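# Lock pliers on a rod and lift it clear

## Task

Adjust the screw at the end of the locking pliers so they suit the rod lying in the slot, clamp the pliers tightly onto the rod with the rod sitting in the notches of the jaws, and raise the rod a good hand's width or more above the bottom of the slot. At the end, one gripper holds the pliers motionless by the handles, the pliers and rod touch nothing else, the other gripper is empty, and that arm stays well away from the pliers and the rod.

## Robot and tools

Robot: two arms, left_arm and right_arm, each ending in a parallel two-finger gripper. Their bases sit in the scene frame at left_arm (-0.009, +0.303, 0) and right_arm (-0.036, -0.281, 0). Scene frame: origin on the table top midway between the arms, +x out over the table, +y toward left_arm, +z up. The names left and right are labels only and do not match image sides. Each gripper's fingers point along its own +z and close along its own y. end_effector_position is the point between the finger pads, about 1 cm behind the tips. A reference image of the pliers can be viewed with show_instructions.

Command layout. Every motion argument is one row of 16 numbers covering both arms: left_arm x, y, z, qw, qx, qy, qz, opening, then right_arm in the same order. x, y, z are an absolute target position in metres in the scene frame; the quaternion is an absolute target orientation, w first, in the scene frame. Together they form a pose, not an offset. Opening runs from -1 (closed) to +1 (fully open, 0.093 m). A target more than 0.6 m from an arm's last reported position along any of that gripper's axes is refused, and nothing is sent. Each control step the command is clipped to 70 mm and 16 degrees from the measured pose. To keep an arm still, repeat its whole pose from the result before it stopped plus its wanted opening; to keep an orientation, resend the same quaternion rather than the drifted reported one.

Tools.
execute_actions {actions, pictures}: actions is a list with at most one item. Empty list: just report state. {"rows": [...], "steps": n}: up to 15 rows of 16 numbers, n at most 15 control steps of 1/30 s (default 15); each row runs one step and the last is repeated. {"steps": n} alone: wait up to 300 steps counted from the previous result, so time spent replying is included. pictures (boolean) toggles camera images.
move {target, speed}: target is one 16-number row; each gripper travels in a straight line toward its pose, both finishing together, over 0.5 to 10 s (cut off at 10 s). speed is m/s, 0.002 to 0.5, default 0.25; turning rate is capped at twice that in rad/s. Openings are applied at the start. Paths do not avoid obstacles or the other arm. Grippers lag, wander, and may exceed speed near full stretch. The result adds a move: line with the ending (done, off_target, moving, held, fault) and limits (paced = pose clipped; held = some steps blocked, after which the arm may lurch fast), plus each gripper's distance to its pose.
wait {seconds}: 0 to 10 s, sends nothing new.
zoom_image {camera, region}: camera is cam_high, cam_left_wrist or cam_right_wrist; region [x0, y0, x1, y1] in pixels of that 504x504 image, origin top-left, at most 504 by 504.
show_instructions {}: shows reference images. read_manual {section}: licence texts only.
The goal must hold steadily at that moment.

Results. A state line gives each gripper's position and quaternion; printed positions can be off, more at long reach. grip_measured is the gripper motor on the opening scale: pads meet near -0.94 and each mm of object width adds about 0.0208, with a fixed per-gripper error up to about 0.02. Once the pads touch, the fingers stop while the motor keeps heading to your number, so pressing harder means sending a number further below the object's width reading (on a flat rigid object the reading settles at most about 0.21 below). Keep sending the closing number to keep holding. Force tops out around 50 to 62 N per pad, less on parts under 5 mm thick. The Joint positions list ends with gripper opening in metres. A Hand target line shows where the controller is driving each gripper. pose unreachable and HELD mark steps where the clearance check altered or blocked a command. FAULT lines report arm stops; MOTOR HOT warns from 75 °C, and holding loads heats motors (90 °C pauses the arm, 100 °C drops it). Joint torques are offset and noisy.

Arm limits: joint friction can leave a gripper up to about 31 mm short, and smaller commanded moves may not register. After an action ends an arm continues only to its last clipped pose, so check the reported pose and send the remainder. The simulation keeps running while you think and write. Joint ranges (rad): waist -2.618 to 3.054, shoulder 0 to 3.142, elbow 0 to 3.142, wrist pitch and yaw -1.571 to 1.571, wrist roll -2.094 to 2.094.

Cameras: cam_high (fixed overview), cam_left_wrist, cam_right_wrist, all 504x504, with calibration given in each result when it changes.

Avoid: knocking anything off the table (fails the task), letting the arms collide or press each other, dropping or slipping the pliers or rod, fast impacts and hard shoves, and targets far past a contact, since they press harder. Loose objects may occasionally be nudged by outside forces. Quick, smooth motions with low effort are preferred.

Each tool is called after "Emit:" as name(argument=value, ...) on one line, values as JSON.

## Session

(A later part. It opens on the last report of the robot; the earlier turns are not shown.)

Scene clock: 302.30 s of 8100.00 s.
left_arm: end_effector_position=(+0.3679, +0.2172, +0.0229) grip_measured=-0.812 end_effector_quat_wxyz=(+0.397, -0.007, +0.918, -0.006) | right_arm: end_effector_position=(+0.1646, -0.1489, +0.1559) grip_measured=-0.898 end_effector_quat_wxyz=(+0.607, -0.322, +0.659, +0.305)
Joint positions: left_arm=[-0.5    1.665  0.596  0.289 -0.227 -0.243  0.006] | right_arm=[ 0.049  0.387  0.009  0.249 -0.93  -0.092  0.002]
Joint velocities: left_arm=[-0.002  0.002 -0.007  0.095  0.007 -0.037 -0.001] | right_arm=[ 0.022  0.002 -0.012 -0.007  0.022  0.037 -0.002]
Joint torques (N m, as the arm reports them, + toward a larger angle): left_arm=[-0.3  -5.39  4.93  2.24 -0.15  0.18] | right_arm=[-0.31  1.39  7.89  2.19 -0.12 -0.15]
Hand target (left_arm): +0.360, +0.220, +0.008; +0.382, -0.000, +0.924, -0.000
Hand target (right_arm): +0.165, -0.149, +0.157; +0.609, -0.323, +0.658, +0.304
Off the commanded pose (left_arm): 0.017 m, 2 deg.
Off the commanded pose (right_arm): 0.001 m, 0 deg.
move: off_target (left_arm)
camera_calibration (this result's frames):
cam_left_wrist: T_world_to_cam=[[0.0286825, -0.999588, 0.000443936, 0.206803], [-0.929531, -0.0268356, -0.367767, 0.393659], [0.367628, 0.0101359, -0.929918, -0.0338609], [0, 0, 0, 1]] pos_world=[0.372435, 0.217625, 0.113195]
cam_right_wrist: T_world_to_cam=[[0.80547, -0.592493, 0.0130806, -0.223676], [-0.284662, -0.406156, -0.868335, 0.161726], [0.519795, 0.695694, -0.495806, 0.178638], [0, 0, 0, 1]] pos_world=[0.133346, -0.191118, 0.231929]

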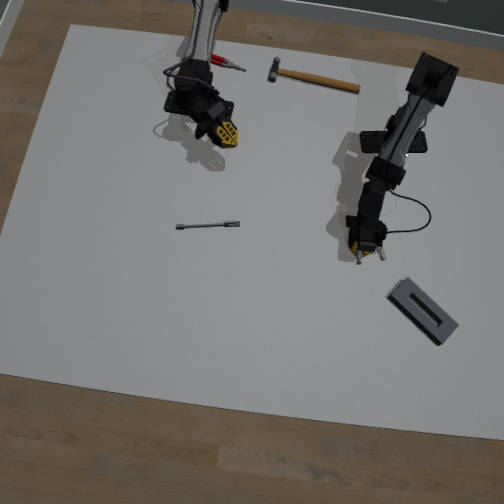

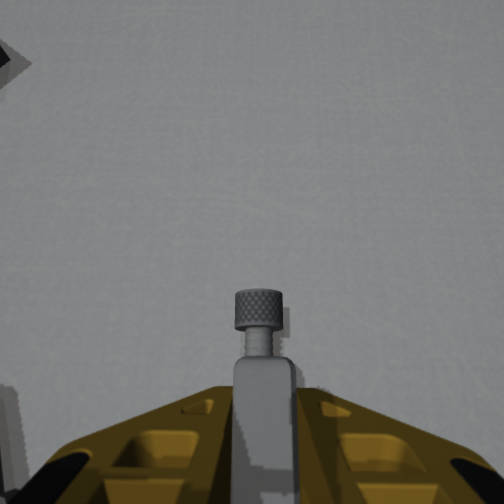

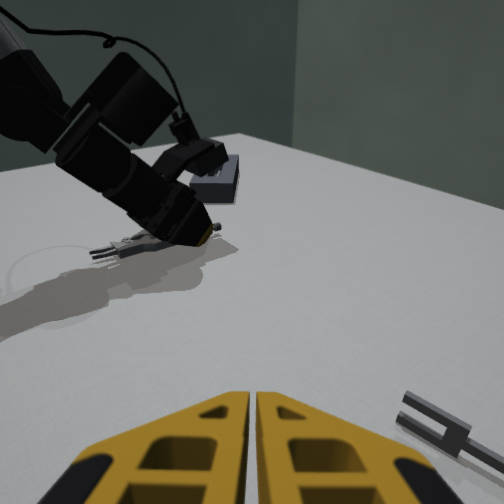

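Emit:
move(target=[0.366,0.218,0.024,0.3827,0,0.9239,0,-0.5,0.165,-0.149,0.157,0.609,-0.323,0.658,0.304,-0.9], speed=0.02)

Emit:
move(target=[0.34,0.218,0.07,0.3827,0,0.9239,0,-0.5,0.165,-0.149,0.157,0.609,-0.323,0.658,0.304,-0.9], speed=0.08)

Emit:
move(target=[0.35,0.252,0.07,0,0,1,0,1,0.165,-0.149,0.157,0.609,-0.323,0.658,0.304,-0.9], speed=0.2)

Scene clock: 306.47 s of 8100.00 s.
left_arm: end_effector_position=(+0.3679, +0.2171, +0.0226) grip_measured=-0.501 end_effector_quat_wxyz=(+0.397, -0.005, +0.918, -0.006) | right_arm: end_effector_position=(+0.1646, -0.1489, +0.1559) grip_measured=-0.898 end_effector_quat_wxyz=(+0.607, -0.322, +0.659, +0.305)
Joint positions: left_arm=[-0.5    1.666  0.596  0.29  -0.227 -0.239  0.021] | right_arm=[ 0.049  0.387  0.009  0.249 -0.93  -0.092  0.002]
Joint velocities: left_arm=[-0.002  0.007 -0.002 -0.037 -0.037  0.051 -0.001] | right_arm=[ 0.017 -0.007  0.002 -0.037  0.081 -0.022  0.001]
Joint torques (N m, as the arm reports them, + toward a larger angle): left_arm=[-0.14 -9.19  9.43  1.39 -0.19  0.1 ] | right_arm=[-0.29  1.44  7.98  2.19 -0.12 -0.14]
Hand target (left_arm): +0.366, +0.218, +0.024; +0.384, +0.000, +0.923, -0.000
Hand target (right_arm): +0.165, -0.149, +0.157; +0.609, -0.323, +0.658, +0.304
Off the commanded pose (left_arm): 0.002 m, 2 deg.
Off the commanded pose (right_arm): 0.001 m, 0 deg.
move: done
camera_calibration (this result's frames):
cam_left_wrist: T_world_to_cam=[[0.0260592, -0.999659, -0.0019338, 0.207767], [-0.929752, -0.0235261, -0.367433, 0.392915], [0.367262, 0.011373, -0.930048, -0.0342731], [0, 0, 0, 1]] pos_world=[0.372486, 0.217329, 0.112896]
cam_right_wrist: T_world_to_cam=[[0.80547, -0.592493, 0.0130806, -0.223676], [-0.284662, -0.406156, -0.868335, 0.161726], [0.519795, 0.695694, -0.495806, 0.178638], [0, 0, 0, 1]] pos_world=[0.133346, -0.191118, 0.231929]

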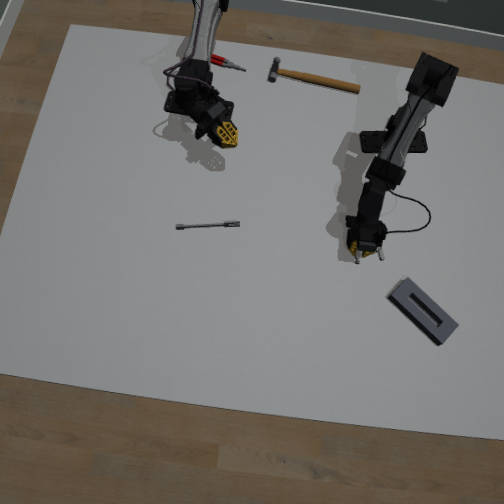

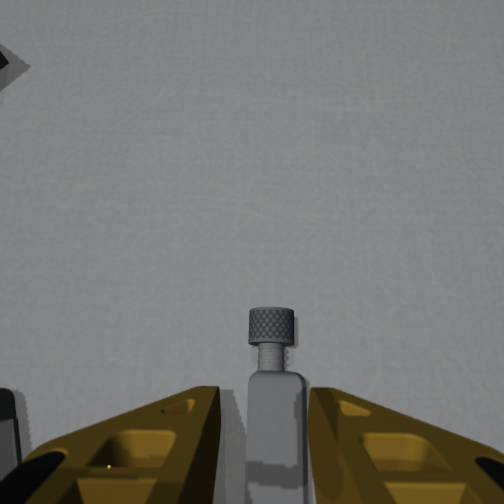

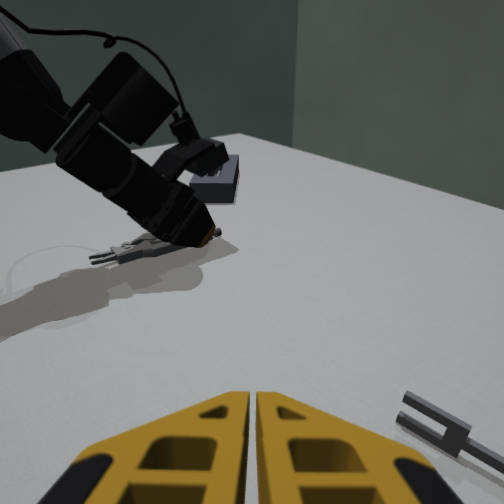

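Scene clock: 307.77 s of 8100.00 s.
left_arm: end_effector_position=(+0.3326, +0.2228, +0.0567) grip_measured=-0.501 end_effector_quat_wxyz=(+0.369, +0.002, +0.929, +0.005) | right_arm: end_effector_position=(+0.1646, -0.1489, +0.1559) grip_measured=-0.898 end_effector_quat_wxyz=(+0.607, -0.322, +0.659, +0.305)
Joint positions: left_arm=[-0.524  1.424  0.596 -0.02  -0.242 -0.25   0.021] | right_arm=[ 0.049  0.387  0.009  0.249 -0.93  -0.092  0.002]
Joint velocities: left_arm=[-0.002  0.022  0.007 -0.081 -0.037  0.022  0.   ] | right_arm=[-0.002  0.002 -0.017 -0.037 -0.007 -0.037 -0.002]
Joint torques (N m, as the arm reports them, + toward a larger angle): left_arm=[-1.01 -7.36 11.35  1.85 -0.31 -0.13] | right_arm=[-0.31  1.43  7.9   2.18 -0.12 -0.15]
Hand target (left_arm): +0.339, +0.218, +0.070; +0.383, -0.000, +0.924, -0.001
Hand target (right_arm): +0.165, -0.149, +0.157; +0.609, -0.323, +0.658, +0.304
Off the commanded pose (left_arm): 0.016 m, 2 deg.
Off the commanded pose (right_arm): 0.001 m, 0 deg.
move: off_target (left_arm)
camera_calibration (this result's frames):
cam_left_wrist: T_world_to_cam=[[0.0196885, -0.999402, -0.0284353, 0.218007], [-0.950223, -0.00985927, -0.311414, 0.373303], [0.310947, 0.0331512, -0.949849, 0.0252927], [0, 0, 0, 1]] pos_world=[0.342564, 0.220719, 0.146475]
cam_right_wrist: T_world_to_cam=[[0.80547, -0.592493, 0.0130806, -0.223676], [-0.284662, -0.406156, -0.868335, 0.161726], [0.519795, 0.695694, -0.495806, 0.178638], [0, 0, 0, 1]] pos_world=[0.133346, -0.191118, 0.231929]

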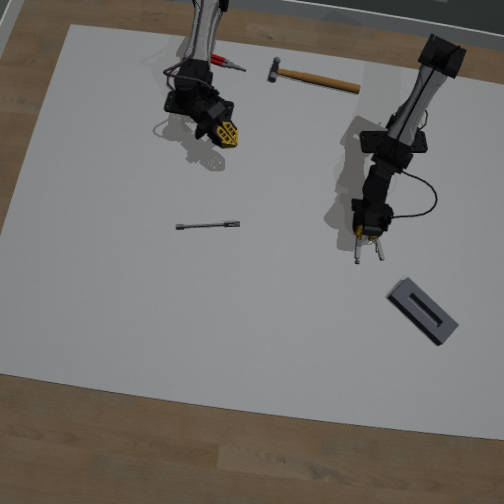

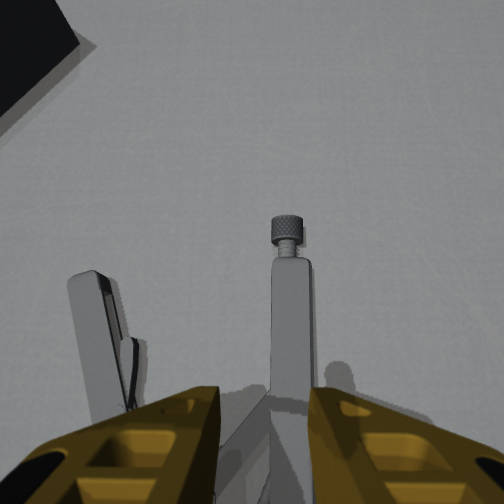

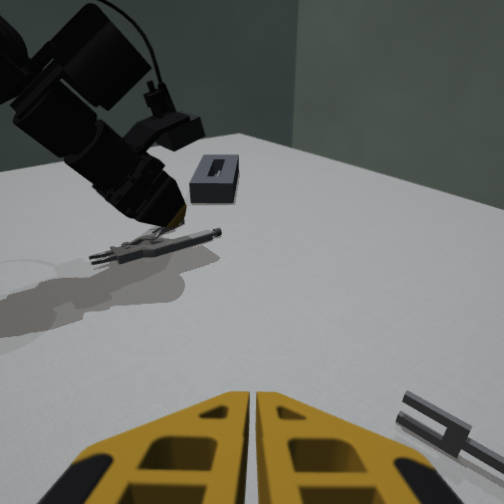

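Scene clock: 310.30 s of 8100.00 s.
left_arm: end_effector_position=(+0.3466, +0.2520, +0.0666) grip_measured=+1.000 end_effector_quat_wxyz=(+0.004, +0.001, +1.000, +0.001) | right_arm: end_effector_position=(+0.1646, -0.1489, +0.1559) grip_measured=-0.898 end_effector_quat_wxyz=(+0.607, -0.322, +0.659, +0.305)
Joint positions: left_arm=[-0.321  1.92   1.47  -1.112 -0.002 -0.143  0.093] | right_arm=[ 0.049  0.387  0.009  0.249 -0.93  -0.092  0.002]
Joint velocities: left_arm=[-0.002  0.002 -0.007  0.051 -0.066 -0.022  0.   ] | right_arm=[-0.002  0.002  0.017  0.007 -0.066 -0.051  0.001]
Joint torques (N m, as the arm reports them, + toward a larger angle): left_arm=[ 0.4  -9.65 10.55  0.26 -0.05  0.14] | right_arm=[-0.31  1.4   7.95  2.2  -0.11 -0.14]
Hand target (left_arm): +0.351, +0.253, +0.066; +0.001, +0.001, +1.000, -0.002
Hand target (right_arm): +0.165, -0.149, +0.157; +0.609, -0.323, +0.658, +0.304
Off the commanded pose (left_arm): 0.005 m, 1 deg.
Off the commanded pose (right_arm): 0.001 m, 0 deg.
move: done
camera_calibration (this result's frames):
cam_left_wrist: T_world_to_cam=[[0.0012234, -0.999599, -0.0282895, 0.253622], [-0.908844, -0.012912, 0.416936, 0.327936], [-0.417134, 0.0252007, -0.908496, 0.280992], [0, 0, 0, 1]] pos_world=[0.414943, 0.250674, 0.125726]
cam_right_wrist: T_world_to_cam=[[0.80547, -0.592493, 0.0130806, -0.223676], [-0.284662, -0.406156, -0.868335, 0.161726], [0.519795, 0.695694, -0.495806, 0.178638], [0, 0, 0, 1]] pos_world=[0.133346, -0.191118, 0.231929]

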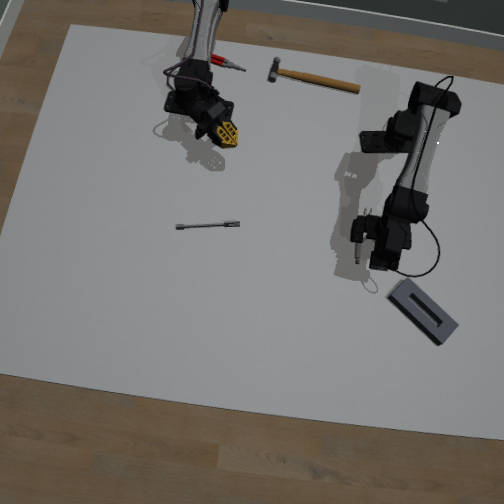

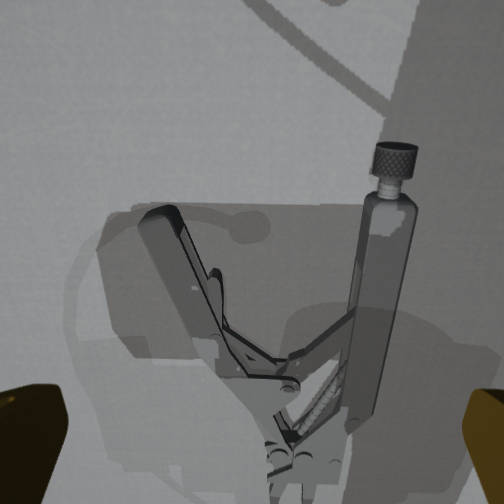

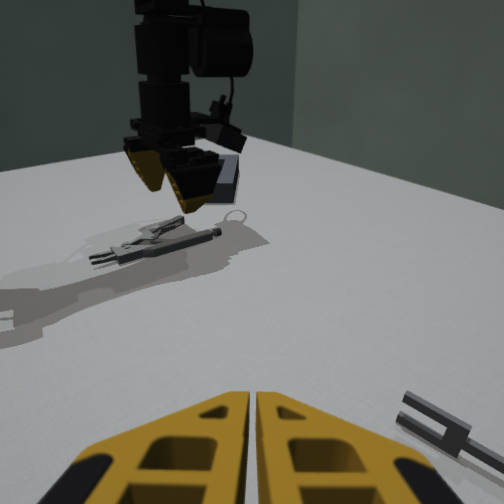

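Emit:
move(target=[0.357,0.248,0.012,0,0,1,0,1,0.165,-0.149,0.157,0.609,-0.323,0.658,0.304,-0.9], speed=0.05)

Scene clock: 315.23 s of 8100.00 s.
left_arm: end_effector_position=(+0.3646, +0.2493, +0.0241) grip_measured=+1.000 end_effector_quat_wxyz=(+0.014, +0.001, +1.000, -0.001) | right_arm: end_effector_position=(+0.1646, -0.1489, +0.1559) grip_measured=-0.898 end_effector_quat_wxyz=(+0.607, -0.322, +0.659, +0.305)
Joint positions: left_arm=[-0.321  2.014  1.428 -0.956 -0.002 -0.143  0.093] | right_arm=[ 0.049  0.387  0.009  0.249 -0.93  -0.092  0.002]
Joint velocities: left_arm=[-0.007 -0.002 -0.012  0.022  0.007 -0.066  0.   ] | right_arm=[-0.027 -0.002  0.007  0.007 -0.037 -0.022 -0.   ]
Joint torques (N m, as the arm reports them, + toward a larger angle): left_arm=[ -0.66 -10.53   5.43   0.55  -0.06  -0.09] | right_arm=[-0.29  1.4   7.91  2.2  -0.12 -0.14]
Hand target (left_arm): +0.358, +0.248, +0.012; -0.000, +0.000, +1.000, -0.000
Hand target (right_arm): +0.165, -0.149, +0.157; +0.609, -0.323, +0.658, +0.304
Off the commanded pose (left_arm): 0.014 m, 2 deg.
Off the commanded pose (right_arm): 0.001 m, 0 deg.
move: off_target (left_arm)
camera_calibration (this result's frames):
cam_left_wrist: T_world_to_cam=[[0.00134753, -0.999684, -0.0250898, 0.249605], [-0.916685, -0.011261, 0.399451, 0.364885], [-0.399607, 0.0224612, -0.916411, 0.244438], [0, 0, 0, 1]] pos_world=[0.431827, 0.248144, 0.0845144]
cam_right_wrist: T_world_to_cam=[[0.80547, -0.592493, 0.0130806, -0.223676], [-0.284662, -0.406156, -0.868335, 0.161726], [0.519795, 0.695694, -0.495806, 0.178638], [0, 0, 0, 1]] pos_world=[0.133346, -0.191118, 0.231929]

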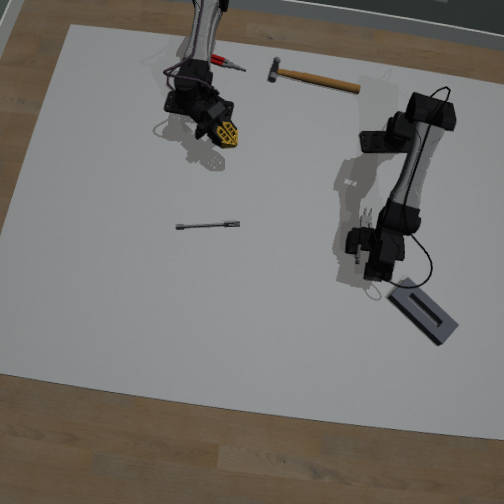

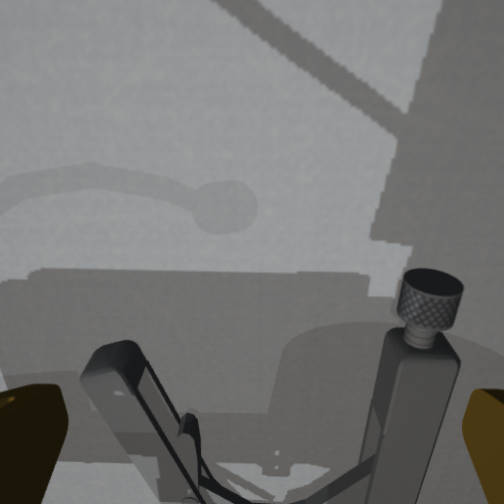

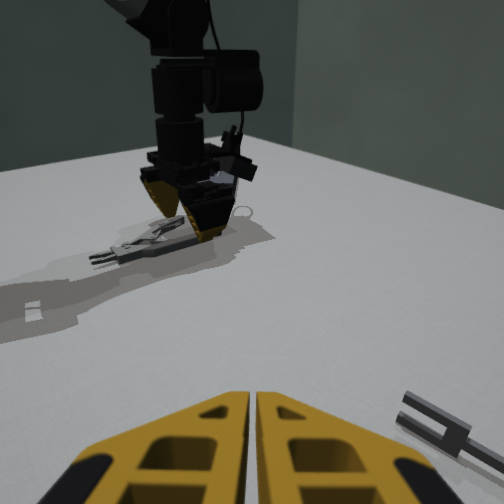

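Emit:
move(target=[0.350,0.246,0.004,0,0,1,0,1,0.165,-0.149,0.157,0.609,-0.323,0.658,0.304,-0.9], speed=0.02)

Scene clock: 318.33 s of 8100.00 s.
left_arm: end_effector_position=(+0.3601, +0.2498, +0.0164) grip_measured=+1.000 end_effector_quat_wxyz=(+0.012, -0.002, +1.000, -0.001) | right_arm: end_effector_position=(+0.1646, -0.1489, +0.1559) grip_measured=-0.898 end_effector_quat_wxyz=(+0.607, -0.322, +0.659, +0.305)
Joint positions: left_arm=[-0.321  2.011  1.391 -0.926 -0.001 -0.148  0.093] | right_arm=[ 0.049  0.387  0.009  0.249 -0.93  -0.092  0.002]
Joint velocities: left_arm=[ 0.007  0.007  0.002  0.022  0.022 -0.081  0.   ] | right_arm=[-0.017 -0.012  0.002 -0.007 -0.007  0.007  0.   ]
Joint torques (N m, as the arm reports them, + toward a larger angle): left_arm=[ -1.3  -11.32   3.56   0.69  -0.11  -0.08] | right_arm=[-0.3   1.4   7.93  2.18 -0.12 -0.14]
Hand target (left_arm): +0.350, +0.246, +0.004; -0.000, -0.000, +1.000, -0.000
Hand target (right_arm): +0.165, -0.149, +0.157; +0.609, -0.323, +0.658, +0.304
Off the commanded pose (left_arm): 0.016 m, 1 deg.
Off the commanded pose (right_arm): 0.001 m, 0 deg.
move: off_target (left_arm)
camera_calibration (this result's frames):
cam_left_wrist: T_world_to_cam=[[0.00657545, -0.999684, -0.0242698, 0.247981], [-0.915332, -0.0157897, 0.402391, 0.364437], [-0.402647, 0.019569, -0.915146, 0.237391], [0, 0, 0, 1]] pos_world=[0.427535, 0.249012, 0.0766197]
cam_right_wrist: T_world_to_cam=[[0.80547, -0.592493, 0.0130806, -0.223676], [-0.284662, -0.406156, -0.868335, 0.161726], [0.519795, 0.695694, -0.495806, 0.178638], [0, 0, 0, 1]] pos_world=[0.133346, -0.191118, 0.231929]

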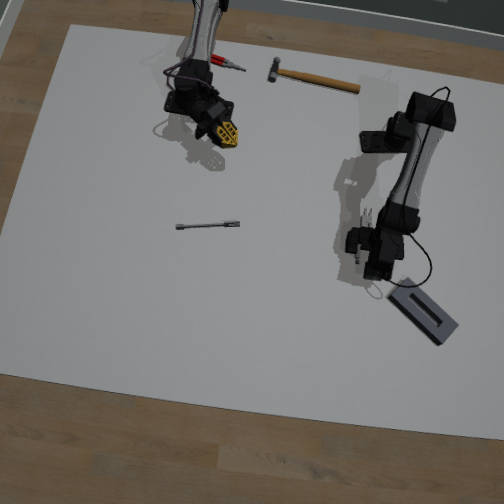

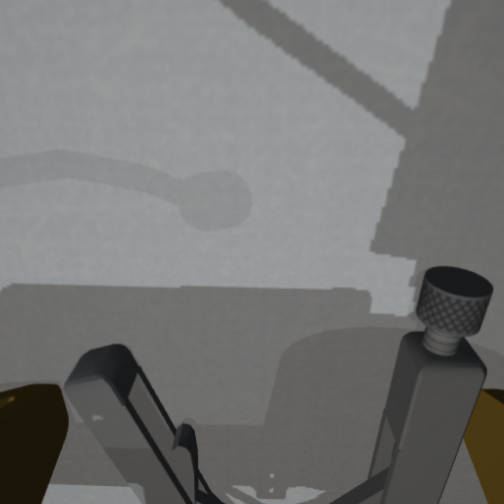

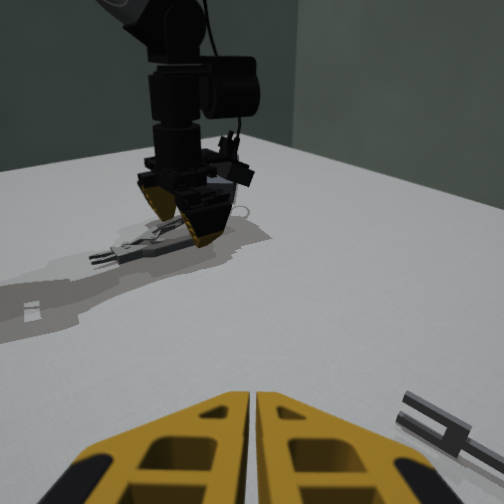

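Emit:
move(target=[0.358,0.248,0.014,0,0,1,0,-0.15,0.165,-0.149,0.157,0.609,-0.323,0.658,0.304,-0.9], speed=0.02)

Emit:
zoom_image(camera="cam_high", region=[340, 190, 400, 250])

Scene clock: 325.40 s of 8100.00 s.
left_arm: end_effector_position=(+0.3598, +0.2490, +0.0164) grip_measured=+0.301 end_effector_quat_wxyz=(+0.012, -0.001, +1.000, -0.003) | right_arm: end_effector_position=(+0.1646, -0.1489, +0.1559) grip_measured=-0.898 end_effector_quat_wxyz=(+0.607, -0.322, +0.659, +0.305)
Joint positions: left_arm=[-0.322  2.011  1.391 -0.926  0.003 -0.148  0.06 ] | right_arm=[ 0.049  0.387  0.009  0.249 -0.93  -0.092  0.002]
Joint velocities: left_arm=[ 0.007 -0.007 -0.012 -0.007  0.037 -0.051 -0.   ] | right_arm=[ 0.012 -0.002  0.007 -0.051  0.037  0.022  0.   ]
Joint torques (N m, as the arm reports them, + toward a larger angle): left_arm=[ -0.69 -10.24   9.29   0.2   -0.11   0.  ] | right_arm=[-0.35  1.39  7.99  2.19 -0.11 -0.14]
Hand target (left_arm): +0.358, +0.248, +0.014; +0.000, -0.000, +1.000, -0.000
Hand target (right_arm): +0.165, -0.149, +0.157; +0.609, -0.323, +0.658, +0.304
Off the commanded pose (left_arm): 0.003 m, 1 deg.
Off the commanded pose (right_arm): 0.001 m, 0 deg.
move: done
camera_calibration (this result's frames):
cam_left_wrist: T_world_to_cam=[[0.00606079, -0.999777, -0.0202387, 0.247312], [-0.91479, -0.0137177, 0.403696, 0.363414], [-0.403884, 0.0160674, -0.914669, 0.23859], [0, 0, 0, 1]] pos_world=[0.427311, 0.248409, 0.076527]
cam_right_wrist: T_world_to_cam=[[0.80547, -0.592493, 0.0130806, -0.223676], [-0.284662, -0.406156, -0.868335, 0.161726], [0.519795, 0.695694, -0.495806, 0.178638], [0, 0, 0, 1]] pos_world=[0.133346, -0.191118, 0.231929]

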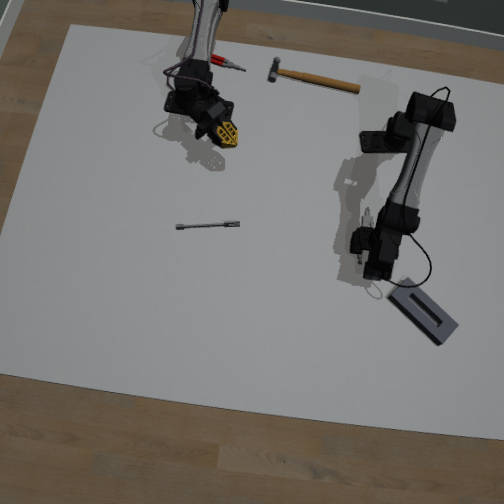

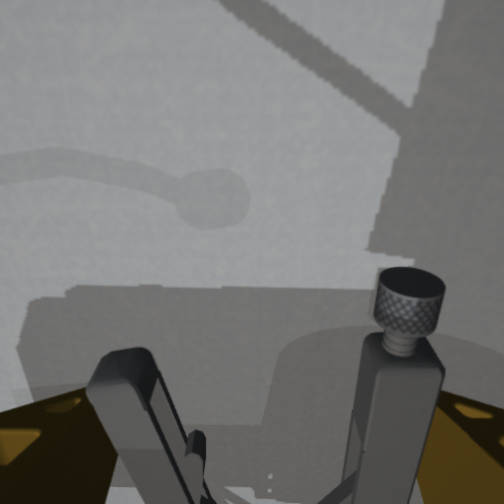

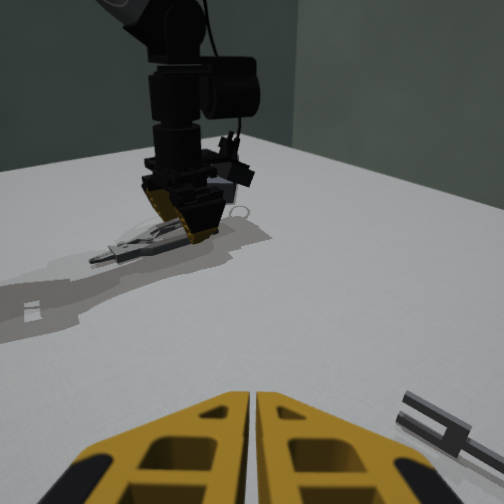

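Region (340, 190, 400, 250) of cam_high's 504x504 image, scaled by 8.400, with more detail than that image has.

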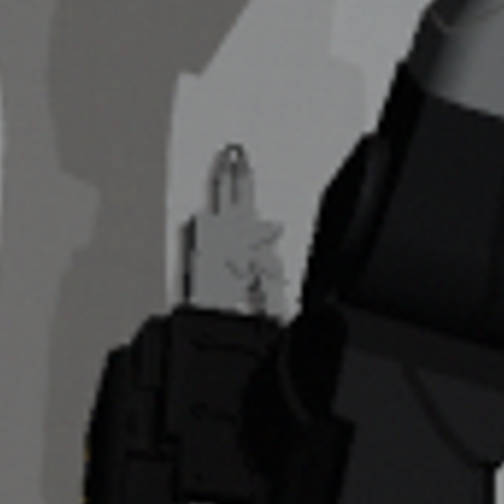

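Emit:
move(target=[0.358,0.248,0.016,0,0,1,0,1,0.165,-0.149,0.157,0.609,-0.323,0.658,0.304,-0.9], speed=0.02)

Emit:
move(target=[0.335,0.249,0.018,0.1305,0,0.9914,0,1,0.165,-0.149,0.157,0.609,-0.323,0.658,0.304,-0.9], speed=0.04)

Scene clock: 351.23 s of 8100.00 s.
left_arm: end_effector_position=(+0.3595, +0.2520, +0.0169) grip_measured=+1.000 end_effector_quat_wxyz=(+0.011, -0.003, +1.000, +0.003) | right_arm: end_effector_position=(+0.1646, -0.1489, +0.1559) grip_measured=-0.898 end_effector_quat_wxyz=(+0.607, -0.322, +0.659, +0.305)
Joint positions: left_arm=[-0.319  2.01   1.391 -0.93  -0.008 -0.148  0.093] | right_arm=[ 0.049  0.387  0.009  0.249 -0.93  -0.092  0.002]
Joint velocities: left_arm=[ 0.012 -0.012  0.012  0.037 -0.066  0.051  0.   ] | right_arm=[-0.012  0.017 -0.027 -0.022  0.022  0.037 -0.001]
Joint torques (N m, as the arm reports them, + toward a larger angle): left_arm=[ -0.75 -10.39   9.71   0.12   0.01   0.02] | right_arm=[-0.34  1.4   7.93  2.17 -0.11 -0.15]
Hand target (left_arm): +0.358, +0.248, +0.016; +0.000, +0.000, +1.000, -0.000
Hand target (right_arm): +0.165, -0.149, +0.157; +0.609, -0.323, +0.658, +0.304
Off the commanded pose (left_arm): 0.004 m, 1 deg.
Off the commanded pose (right_arm): 0.001 m, 0 deg.
move: done
camera_calibration (this result's frames):
cam_left_wrist: T_world_to_cam=[[0.00898729, -0.999439, -0.032267, 0.249457], [-0.914508, -0.021267, 0.404008, 0.364728], [-0.404468, 0.0258775, -0.914186, 0.236608], [0, 0, 0, 1]] pos_world=[0.427005, 0.250951, 0.0769998]
cam_right_wrist: T_world_to_cam=[[0.80547, -0.592493, 0.0130806, -0.223676], [-0.284662, -0.406156, -0.868335, 0.161726], [0.519795, 0.695694, -0.495806, 0.178638], [0, 0, 0, 1]] pos_world=[0.133346, -0.191118, 0.231929]

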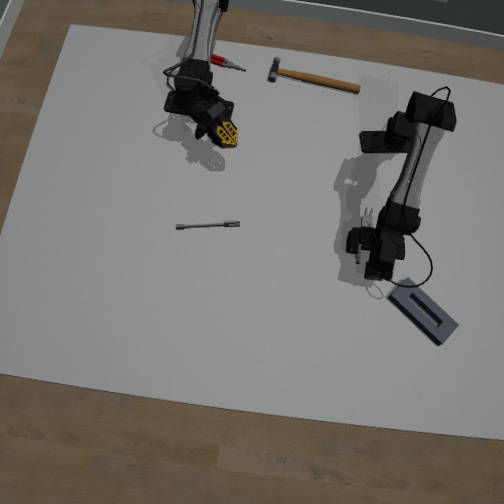

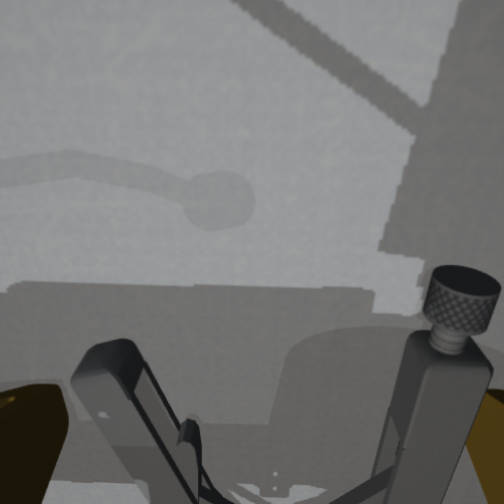

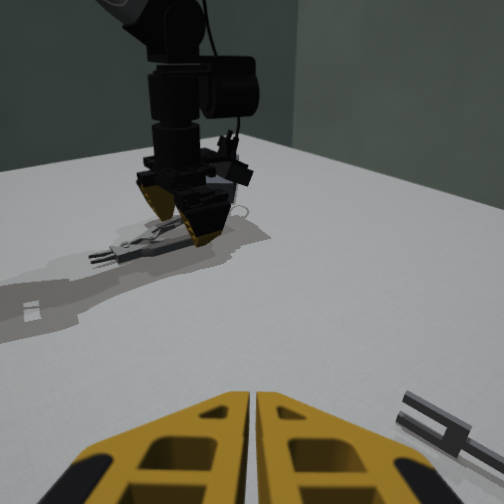

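Scene clock: 354.50 s of 8100.00 s.
left_arm: end_effector_position=(+0.3400, +0.2499, +0.0211) grip_measured=+1.000 end_effector_quat_wxyz=(+0.128, +0.000, +0.992, -0.001) | right_arm: end_effector_position=(+0.1646, -0.1489, +0.1559) grip_measured=-0.898 end_effector_quat_wxyz=(+0.607, -0.322, +0.659, +0.305)
Joint positions: left_arm=[-0.349  1.757  1.033 -0.594 -0.042 -0.167  0.093] | right_arm=[ 0.049  0.387  0.009  0.249 -0.93  -0.092  0.002]
Joint velocities: left_arm=[-0.012  0.017 -0.017  0.007 -0.022  0.051  0.   ] | right_arm=[ 0.007 -0.012 -0.012  0.051  0.022 -0.022 -0.001]
Joint torques (N m, as the arm reports them, + toward a larger angle): left_arm=[ -0.88 -10.99   5.18   1.09  -0.2   -0.05] | right_arm=[-0.33  1.42  7.99  2.18 -0.11 -0.14]
Hand target (left_arm): +0.335, +0.249, +0.019; +0.130, +0.000, +0.991, +0.001
Hand target (right_arm): +0.165, -0.149, +0.157; +0.609, -0.323, +0.658, +0.304
Off the commanded pose (left_arm): 0.006 m, 0 deg.
Off the commanded pose (right_arm): 0.001 m, 0 deg.
move: done
camera_calibration (this result's frames):
cam_left_wrist: T_world_to_cam=[[0.00913025, -0.999665, -0.0242131, 0.24751], [-0.983308, -0.013376, 0.181458, 0.371252], [-0.181721, 0.0221521, -0.983101, 0.159298], [0, 0, 0, 1]] pos_world=[0.391743, 0.248864, 0.0952318]
cam_right_wrist: T_world_to_cam=[[0.80547, -0.592493, 0.0130806, -0.223676], [-0.284662, -0.406156, -0.868335, 0.161726], [0.519795, 0.695694, -0.495806, 0.178638], [0, 0, 0, 1]] pos_world=[0.133346, -0.191118, 0.231929]

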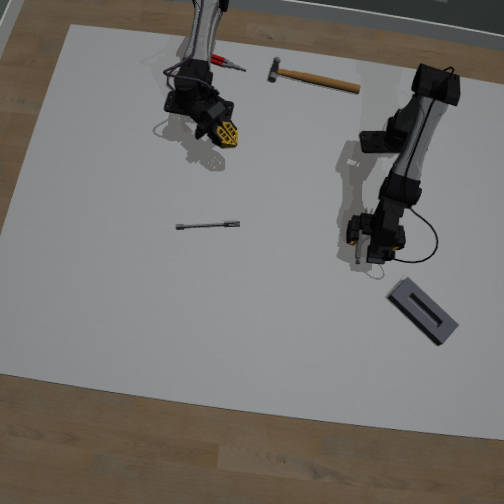

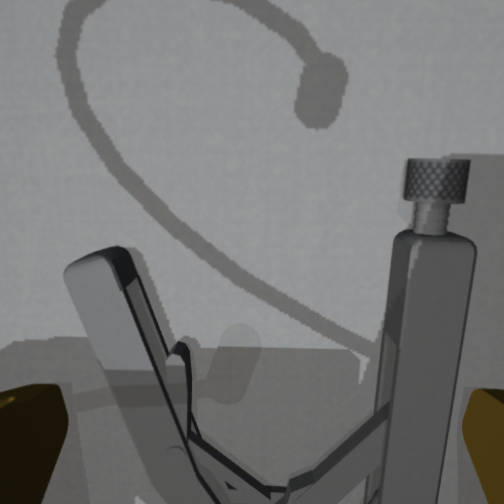

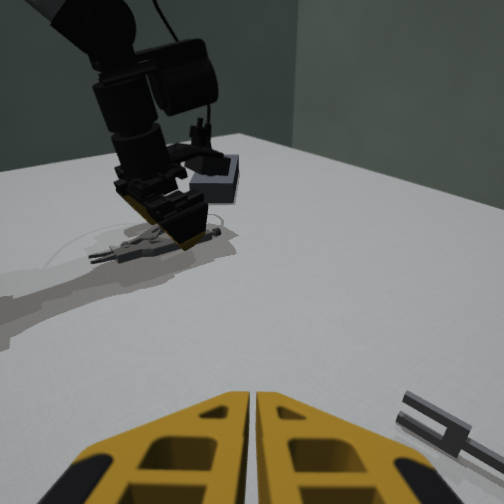

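Emit:
move(target=[0.337,0.249,0.006,0.1305,0,0.9914,0,1,0.165,-0.149,0.157,0.609,-0.323,0.658,0.304,-0.9], speed=0.02)

Emit:
move(target=[0.339,0.249,0.012,0.1305,0,0.9914,0,0.2,0.165,-0.149,0.157,0.609,-0.323,0.658,0.304,-0.9], speed=0.02)

Scene clock: 366.97 s of 8100.00 s.
left_arm: end_effector_position=(+0.3453, +0.2491, +0.0192) grip_measured=+1.000 end_effector_quat_wxyz=(+0.144, -0.000, +0.990, -0.003) | right_arm: end_effector_position=(+0.1646, -0.1489, +0.1559) grip_measured=-0.898 end_effector_quat_wxyz=(+0.607, -0.322, +0.659, +0.305)
Joint positions: left_arm=[-0.349  1.757  1.015 -0.543 -0.043 -0.167  0.093] | right_arm=[ 0.049  0.387  0.009  0.249 -0.93  -0.092  0.002]
Joint velocities: left_arm=[-0.002 -0.012 -0.012  0.022  0.007  0.007  0.   ] | right_arm=[-0.002 -0.012 -0.002 -0.051 -0.051 -0.007 -0.001]
Joint torques (N m, as the arm reports them, + toward a larger angle): left_arm=[-0.69 -7.83  5.02  1.31 -0.21 -0.04] | right_arm=[-0.34  1.39  7.94  2.18 -0.12 -0.15]
Hand target (left_arm): +0.337, +0.249, +0.006; +0.130, +0.000, +0.991, +0.000
Hand target (right_arm): +0.165, -0.149, +0.157; +0.609, -0.323, +0.658, +0.304
Off the commanded pose (left_arm): 0.016 m, 2 deg.
Off the commanded pose (right_arm): 0.001 m, 0 deg.
move: off_target (left_arm)
camera_calibration (this result's frames):
cam_left_wrist: T_world_to_cam=[[0.0100274, -0.999768, -0.0190759, 0.246234], [-0.988619, -0.0127757, 0.149897, 0.379129], [-0.150106, 0.0173557, -0.988518, 0.148724], [0, 0, 0, 1]] pos_world=[0.394669, 0.24844, 0.0948836]
cam_right_wrist: T_world_to_cam=[[0.80547, -0.592493, 0.0130806, -0.223676], [-0.284662, -0.406156, -0.868335, 0.161726], [0.519795, 0.695694, -0.495806, 0.178638], [0, 0, 0, 1]] pos_world=[0.133346, -0.191118, 0.231929]

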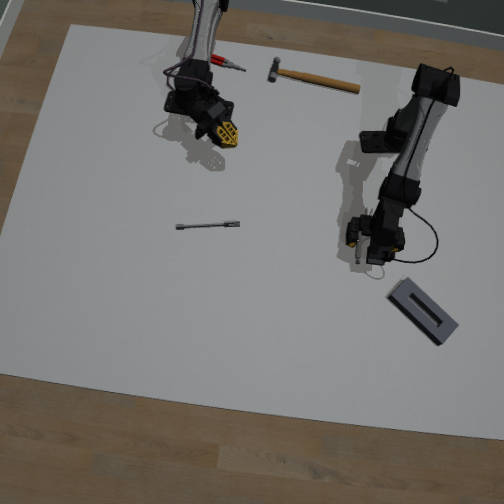

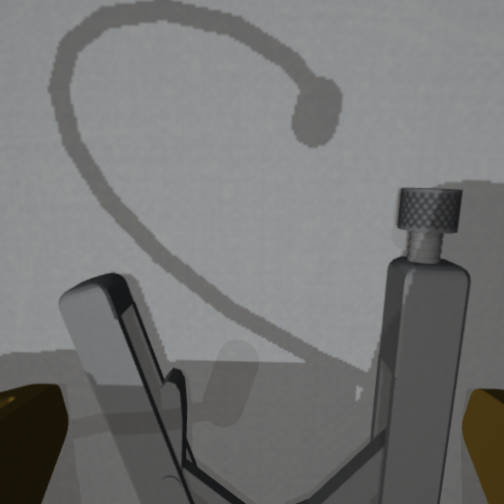

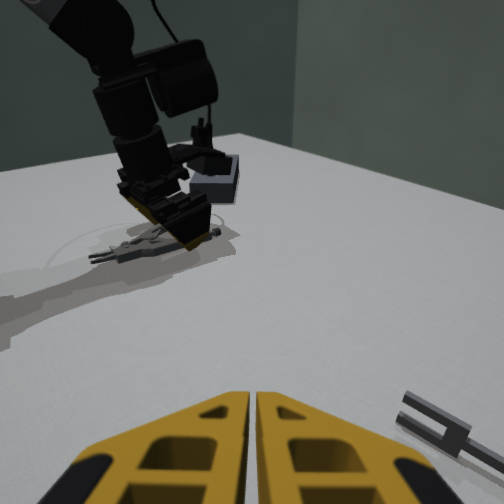

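Scene clock: 367.87 s of 8100.00 s.
left_arm: end_effector_position=(+0.3456, +0.2491, +0.0193) grip_measured=+0.229 end_effector_quat_wxyz=(+0.144, -0.000, +0.990, -0.003) | right_arm: end_effector_position=(+0.1646, -0.1489, +0.1559) grip_measured=-0.898 end_effector_quat_wxyz=(+0.607, -0.322, +0.659, +0.305)
Joint positions: left_arm=[-0.349  1.757  1.015 -0.542 -0.043 -0.167  0.056] | right_arm=[ 0.049  0.387  0.009  0.249 -0.93  -0.092  0.002]
Joint velocities: left_arm=[ 0.002  0.002 -0.002 -0.037  0.007 -0.022 -0.   ] | right_arm=[-0.002 -0.002  0.012 -0.066 -0.051 -0.051 -0.   ]
Joint torques (N m, as the arm reports them, + toward a larger angle): left_arm=[-0.79 -8.39  6.95  1.04 -0.14  0.  ] | right_arm=[-0.31  1.4   7.88  2.18 -0.13 -0.14]
Hand target (left_arm): +0.339, +0.249, +0.012; +0.131, -0.000, +0.991, -0.000
Hand target (right_arm): +0.165, -0.149, +0.157; +0.609, -0.323, +0.658, +0.304
Off the commanded pose (left_arm): 0.010 m, 2 deg.
Off the commanded pose (right_arm): 0.001 m, 0 deg.
move: done
camera_calibration (this result's frames):
cam_left_wrist: T_world_to_cam=[[0.0104143, -0.99977, -0.0187596, 0.246049], [-0.988782, -0.0130917, 0.148788, 0.379532], [-0.149, 0.0169996, -0.988691, 0.148552], [0, 0, 0, 1]] pos_world=[0.394846, 0.248435, 0.0950175]
cam_right_wrist: T_world_to_cam=[[0.80547, -0.592493, 0.0130806, -0.223676], [-0.284662, -0.406156, -0.868335, 0.161726], [0.519795, 0.695694, -0.495806, 0.178638], [0, 0, 0, 1]] pos_world=[0.133346, -0.191118, 0.231929]

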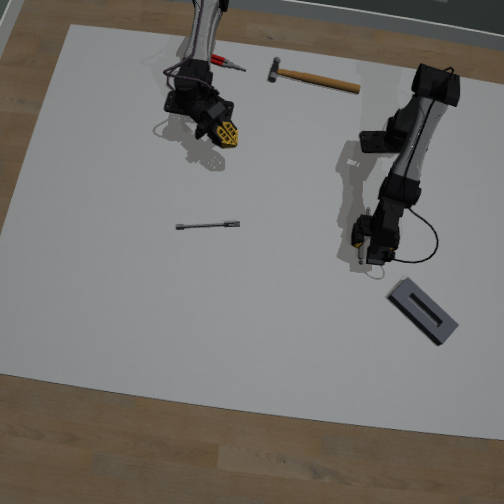

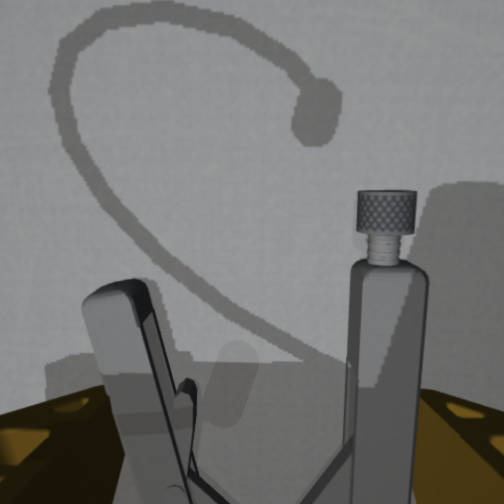

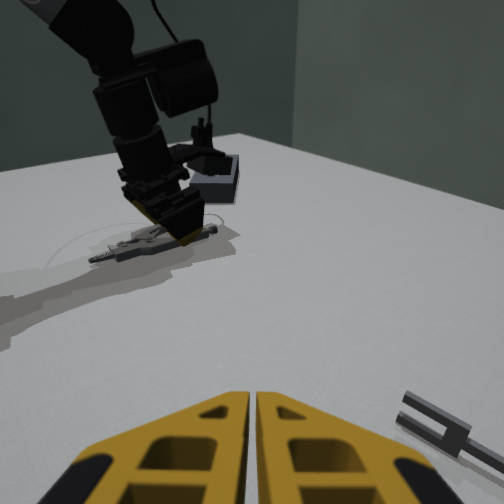

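Emit:
move(target=[0.33,0.24,0.10,0.144,0,0.99,0,0.28,0.165,-0.149,0.157,0.609,-0.323,0.658,0.304,-0.9], speed=0.08)

Emit:
move(target=[0.24,0.0,0.18,0.7378,0.2303,0.5560,-0.3056,0.28,0.16,-0.22,0.25,0,0,1,0,-0.3], speed=0.2)

Scene clock: 374.10 s of 8100.00 s.
left_arm: end_effector_position=(+0.3224, +0.2434, +0.0862) grip_measured=+0.290 end_effector_quat_wxyz=(+0.125, +0.001, +0.992, +0.002) | right_arm: end_effector_position=(+0.1646, -0.1489, +0.1559) grip_measured=-0.898 end_effector_quat_wxyz=(+0.607, -0.322, +0.659, +0.305)
Joint positions: left_arm=[-0.383  1.615  1.151 -0.861 -0.054 -0.198  0.059] | right_arm=[ 0.049  0.387  0.009  0.249 -0.93  -0.092  0.002]
Joint velocities: left_arm=[ 0.007 -0.002 -0.012 -0.037  0.095  0.037  0.001] | right_arm=[-0.012  0.002 -0.007  0.037 -0.022 -0.007  0.001]
Joint torques (N m, as the arm reports them, + toward a larger angle): left_arm=[ -0.89 -10.06  11.32   0.89  -0.17  -0.05] | right_arm=[-0.3   1.41  7.99  2.2  -0.12 -0.15]
Hand target (left_arm): +0.328, +0.240, +0.100; +0.144, -0.000, +0.990, -0.001
Hand target (right_arm): +0.165, -0.149, +0.157; +0.609, -0.323, +0.658, +0.304
Off the commanded pose (left_arm): 0.016 m, 2 deg.
Off the commanded pose (right_arm): 0.001 m, 0 deg.
move: off_target (left_arm)
camera_calibration (this result's frames):
cam_left_wrist: T_world_to_cam=[[0.00822344, -0.99954, -0.0291757, 0.243411], [-0.98227, -0.0135392, 0.186981, 0.341327], [-0.18729, 0.0271208, -0.98193, 0.220742], [0, 0, 0, 1]] pos_world=[0.374617, 0.241933, 0.160033]
cam_right_wrist: T_world_to_cam=[[0.80547, -0.592493, 0.0130806, -0.223676], [-0.284662, -0.406156, -0.868335, 0.161726], [0.519795, 0.695694, -0.495806, 0.178638], [0, 0, 0, 1]] pos_world=[0.133346, -0.191118, 0.231929]

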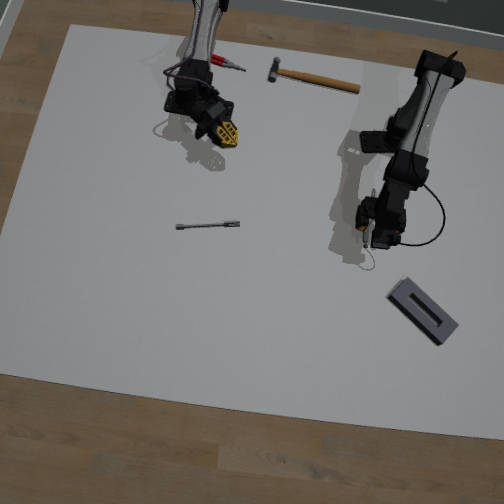

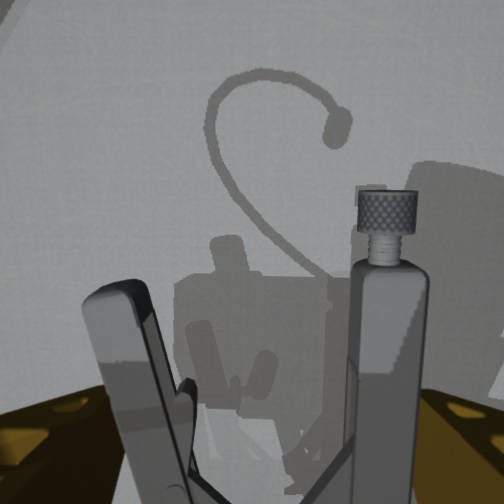

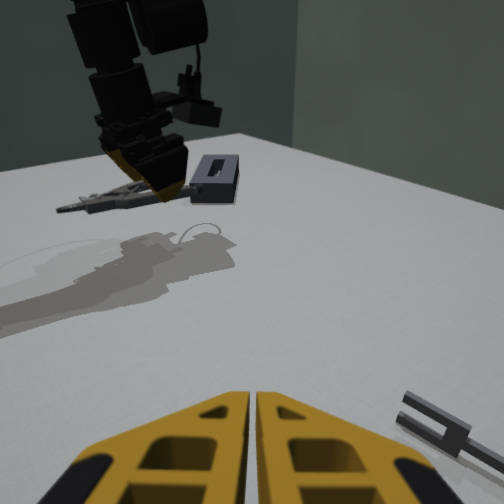

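Scene clock: 378.87 s of 8100.00 s.
left_arm: end_effector_position=(+0.2349, +0.0088, +0.1625) grip_measured=+0.291 end_effector_quat_wxyz=(+0.686, +0.247, +0.628, -0.274) | right_arm: end_effector_position=(+0.1630, -0.2181, +0.2412) grip_measured=-0.302 end_effector_quat_wxyz=(+0.119, -0.013, +0.992, +0.036)
Joint positions: left_arm=[-1.153  1.692  0.252  1.533 -0.221  0.015  0.059] | right_arm=[ 0.369  1.203  1.442 -1.561 -0.     0.28   0.031]
Joint velocities: left_arm=[ 0.007 -0.002  0.007 -0.022  0.066 -0.051 -0.001] | right_arm=[-0.002  0.002 -0.012 -0.022 -0.051  0.007  0.001]
Joint torques (N m, as the arm reports them, + toward a larger angle): left_arm=[-0.95 -5.32  9.05  3.12 -0.02  0.11] | right_arm=[-0.3  -4.72  7.84  0.87  0.03 -0.08]
Hand target (left_arm): +0.235, +0.001, +0.184; +0.707, +0.237, +0.600, -0.291
Hand target (right_arm): +0.160, -0.221, +0.250; +0.133, -0.007, +0.990, +0.037
Off the commanded pose (left_arm): 0.020 m, 11 deg.
Off the commanded pose (right_arm): 0.009 m, 14 deg.
joint sent to its limit (left arm) — the command would take joint 4 (wrist pitch) past its upper limit, so that joint was sent only as far as its limit.
joint sent to its limit (right arm) — the command would take joint 4 (wrist pitch) past its lower limit, so that joint was sent only as far as its limit.
move: off_target (left_arm, right_arm)
camera_calibration (this result's frames):
cam_left_wrist: T_world_to_cam=[[-0.665445, -0.746367, 0.010895, 0.161378], [-0.262044, 0.219917, -0.939665, 0.249788], [0.698939, -0.62815, -0.341924, -0.0208617], [0, 0, 0, 1]] pos_world=[0.187425, 0.0524109, 0.225825]
cam_right_wrist: T_world_to_cam=[[0.0631845, -0.99503, -0.0769631, -0.209622], [-0.977083, -0.0773825, 0.198294, 0.134591], [-0.203265, 0.0626702, -0.977116, 0.365829], [0, 0, 0, 1]] pos_world=[0.219112, -0.221092, 0.314635]

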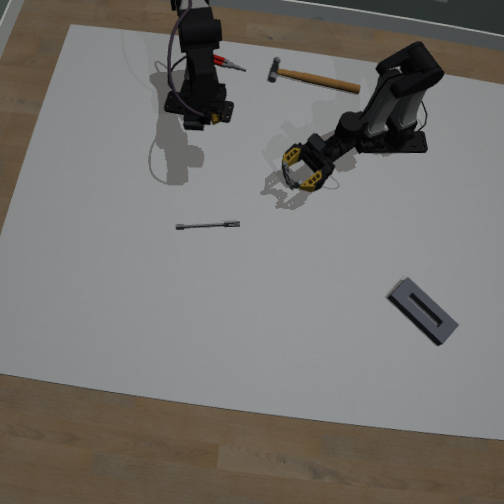

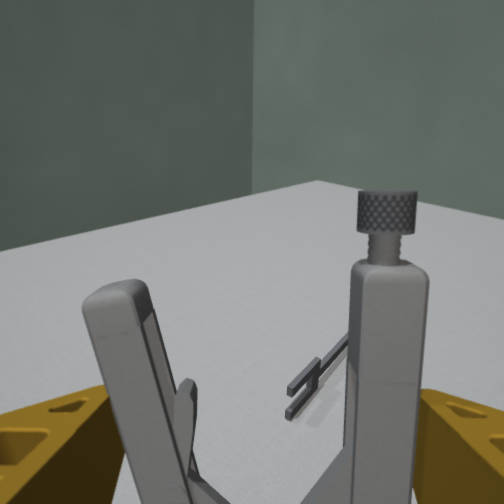

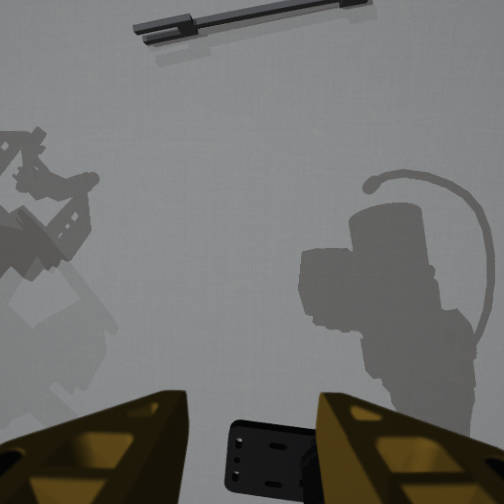

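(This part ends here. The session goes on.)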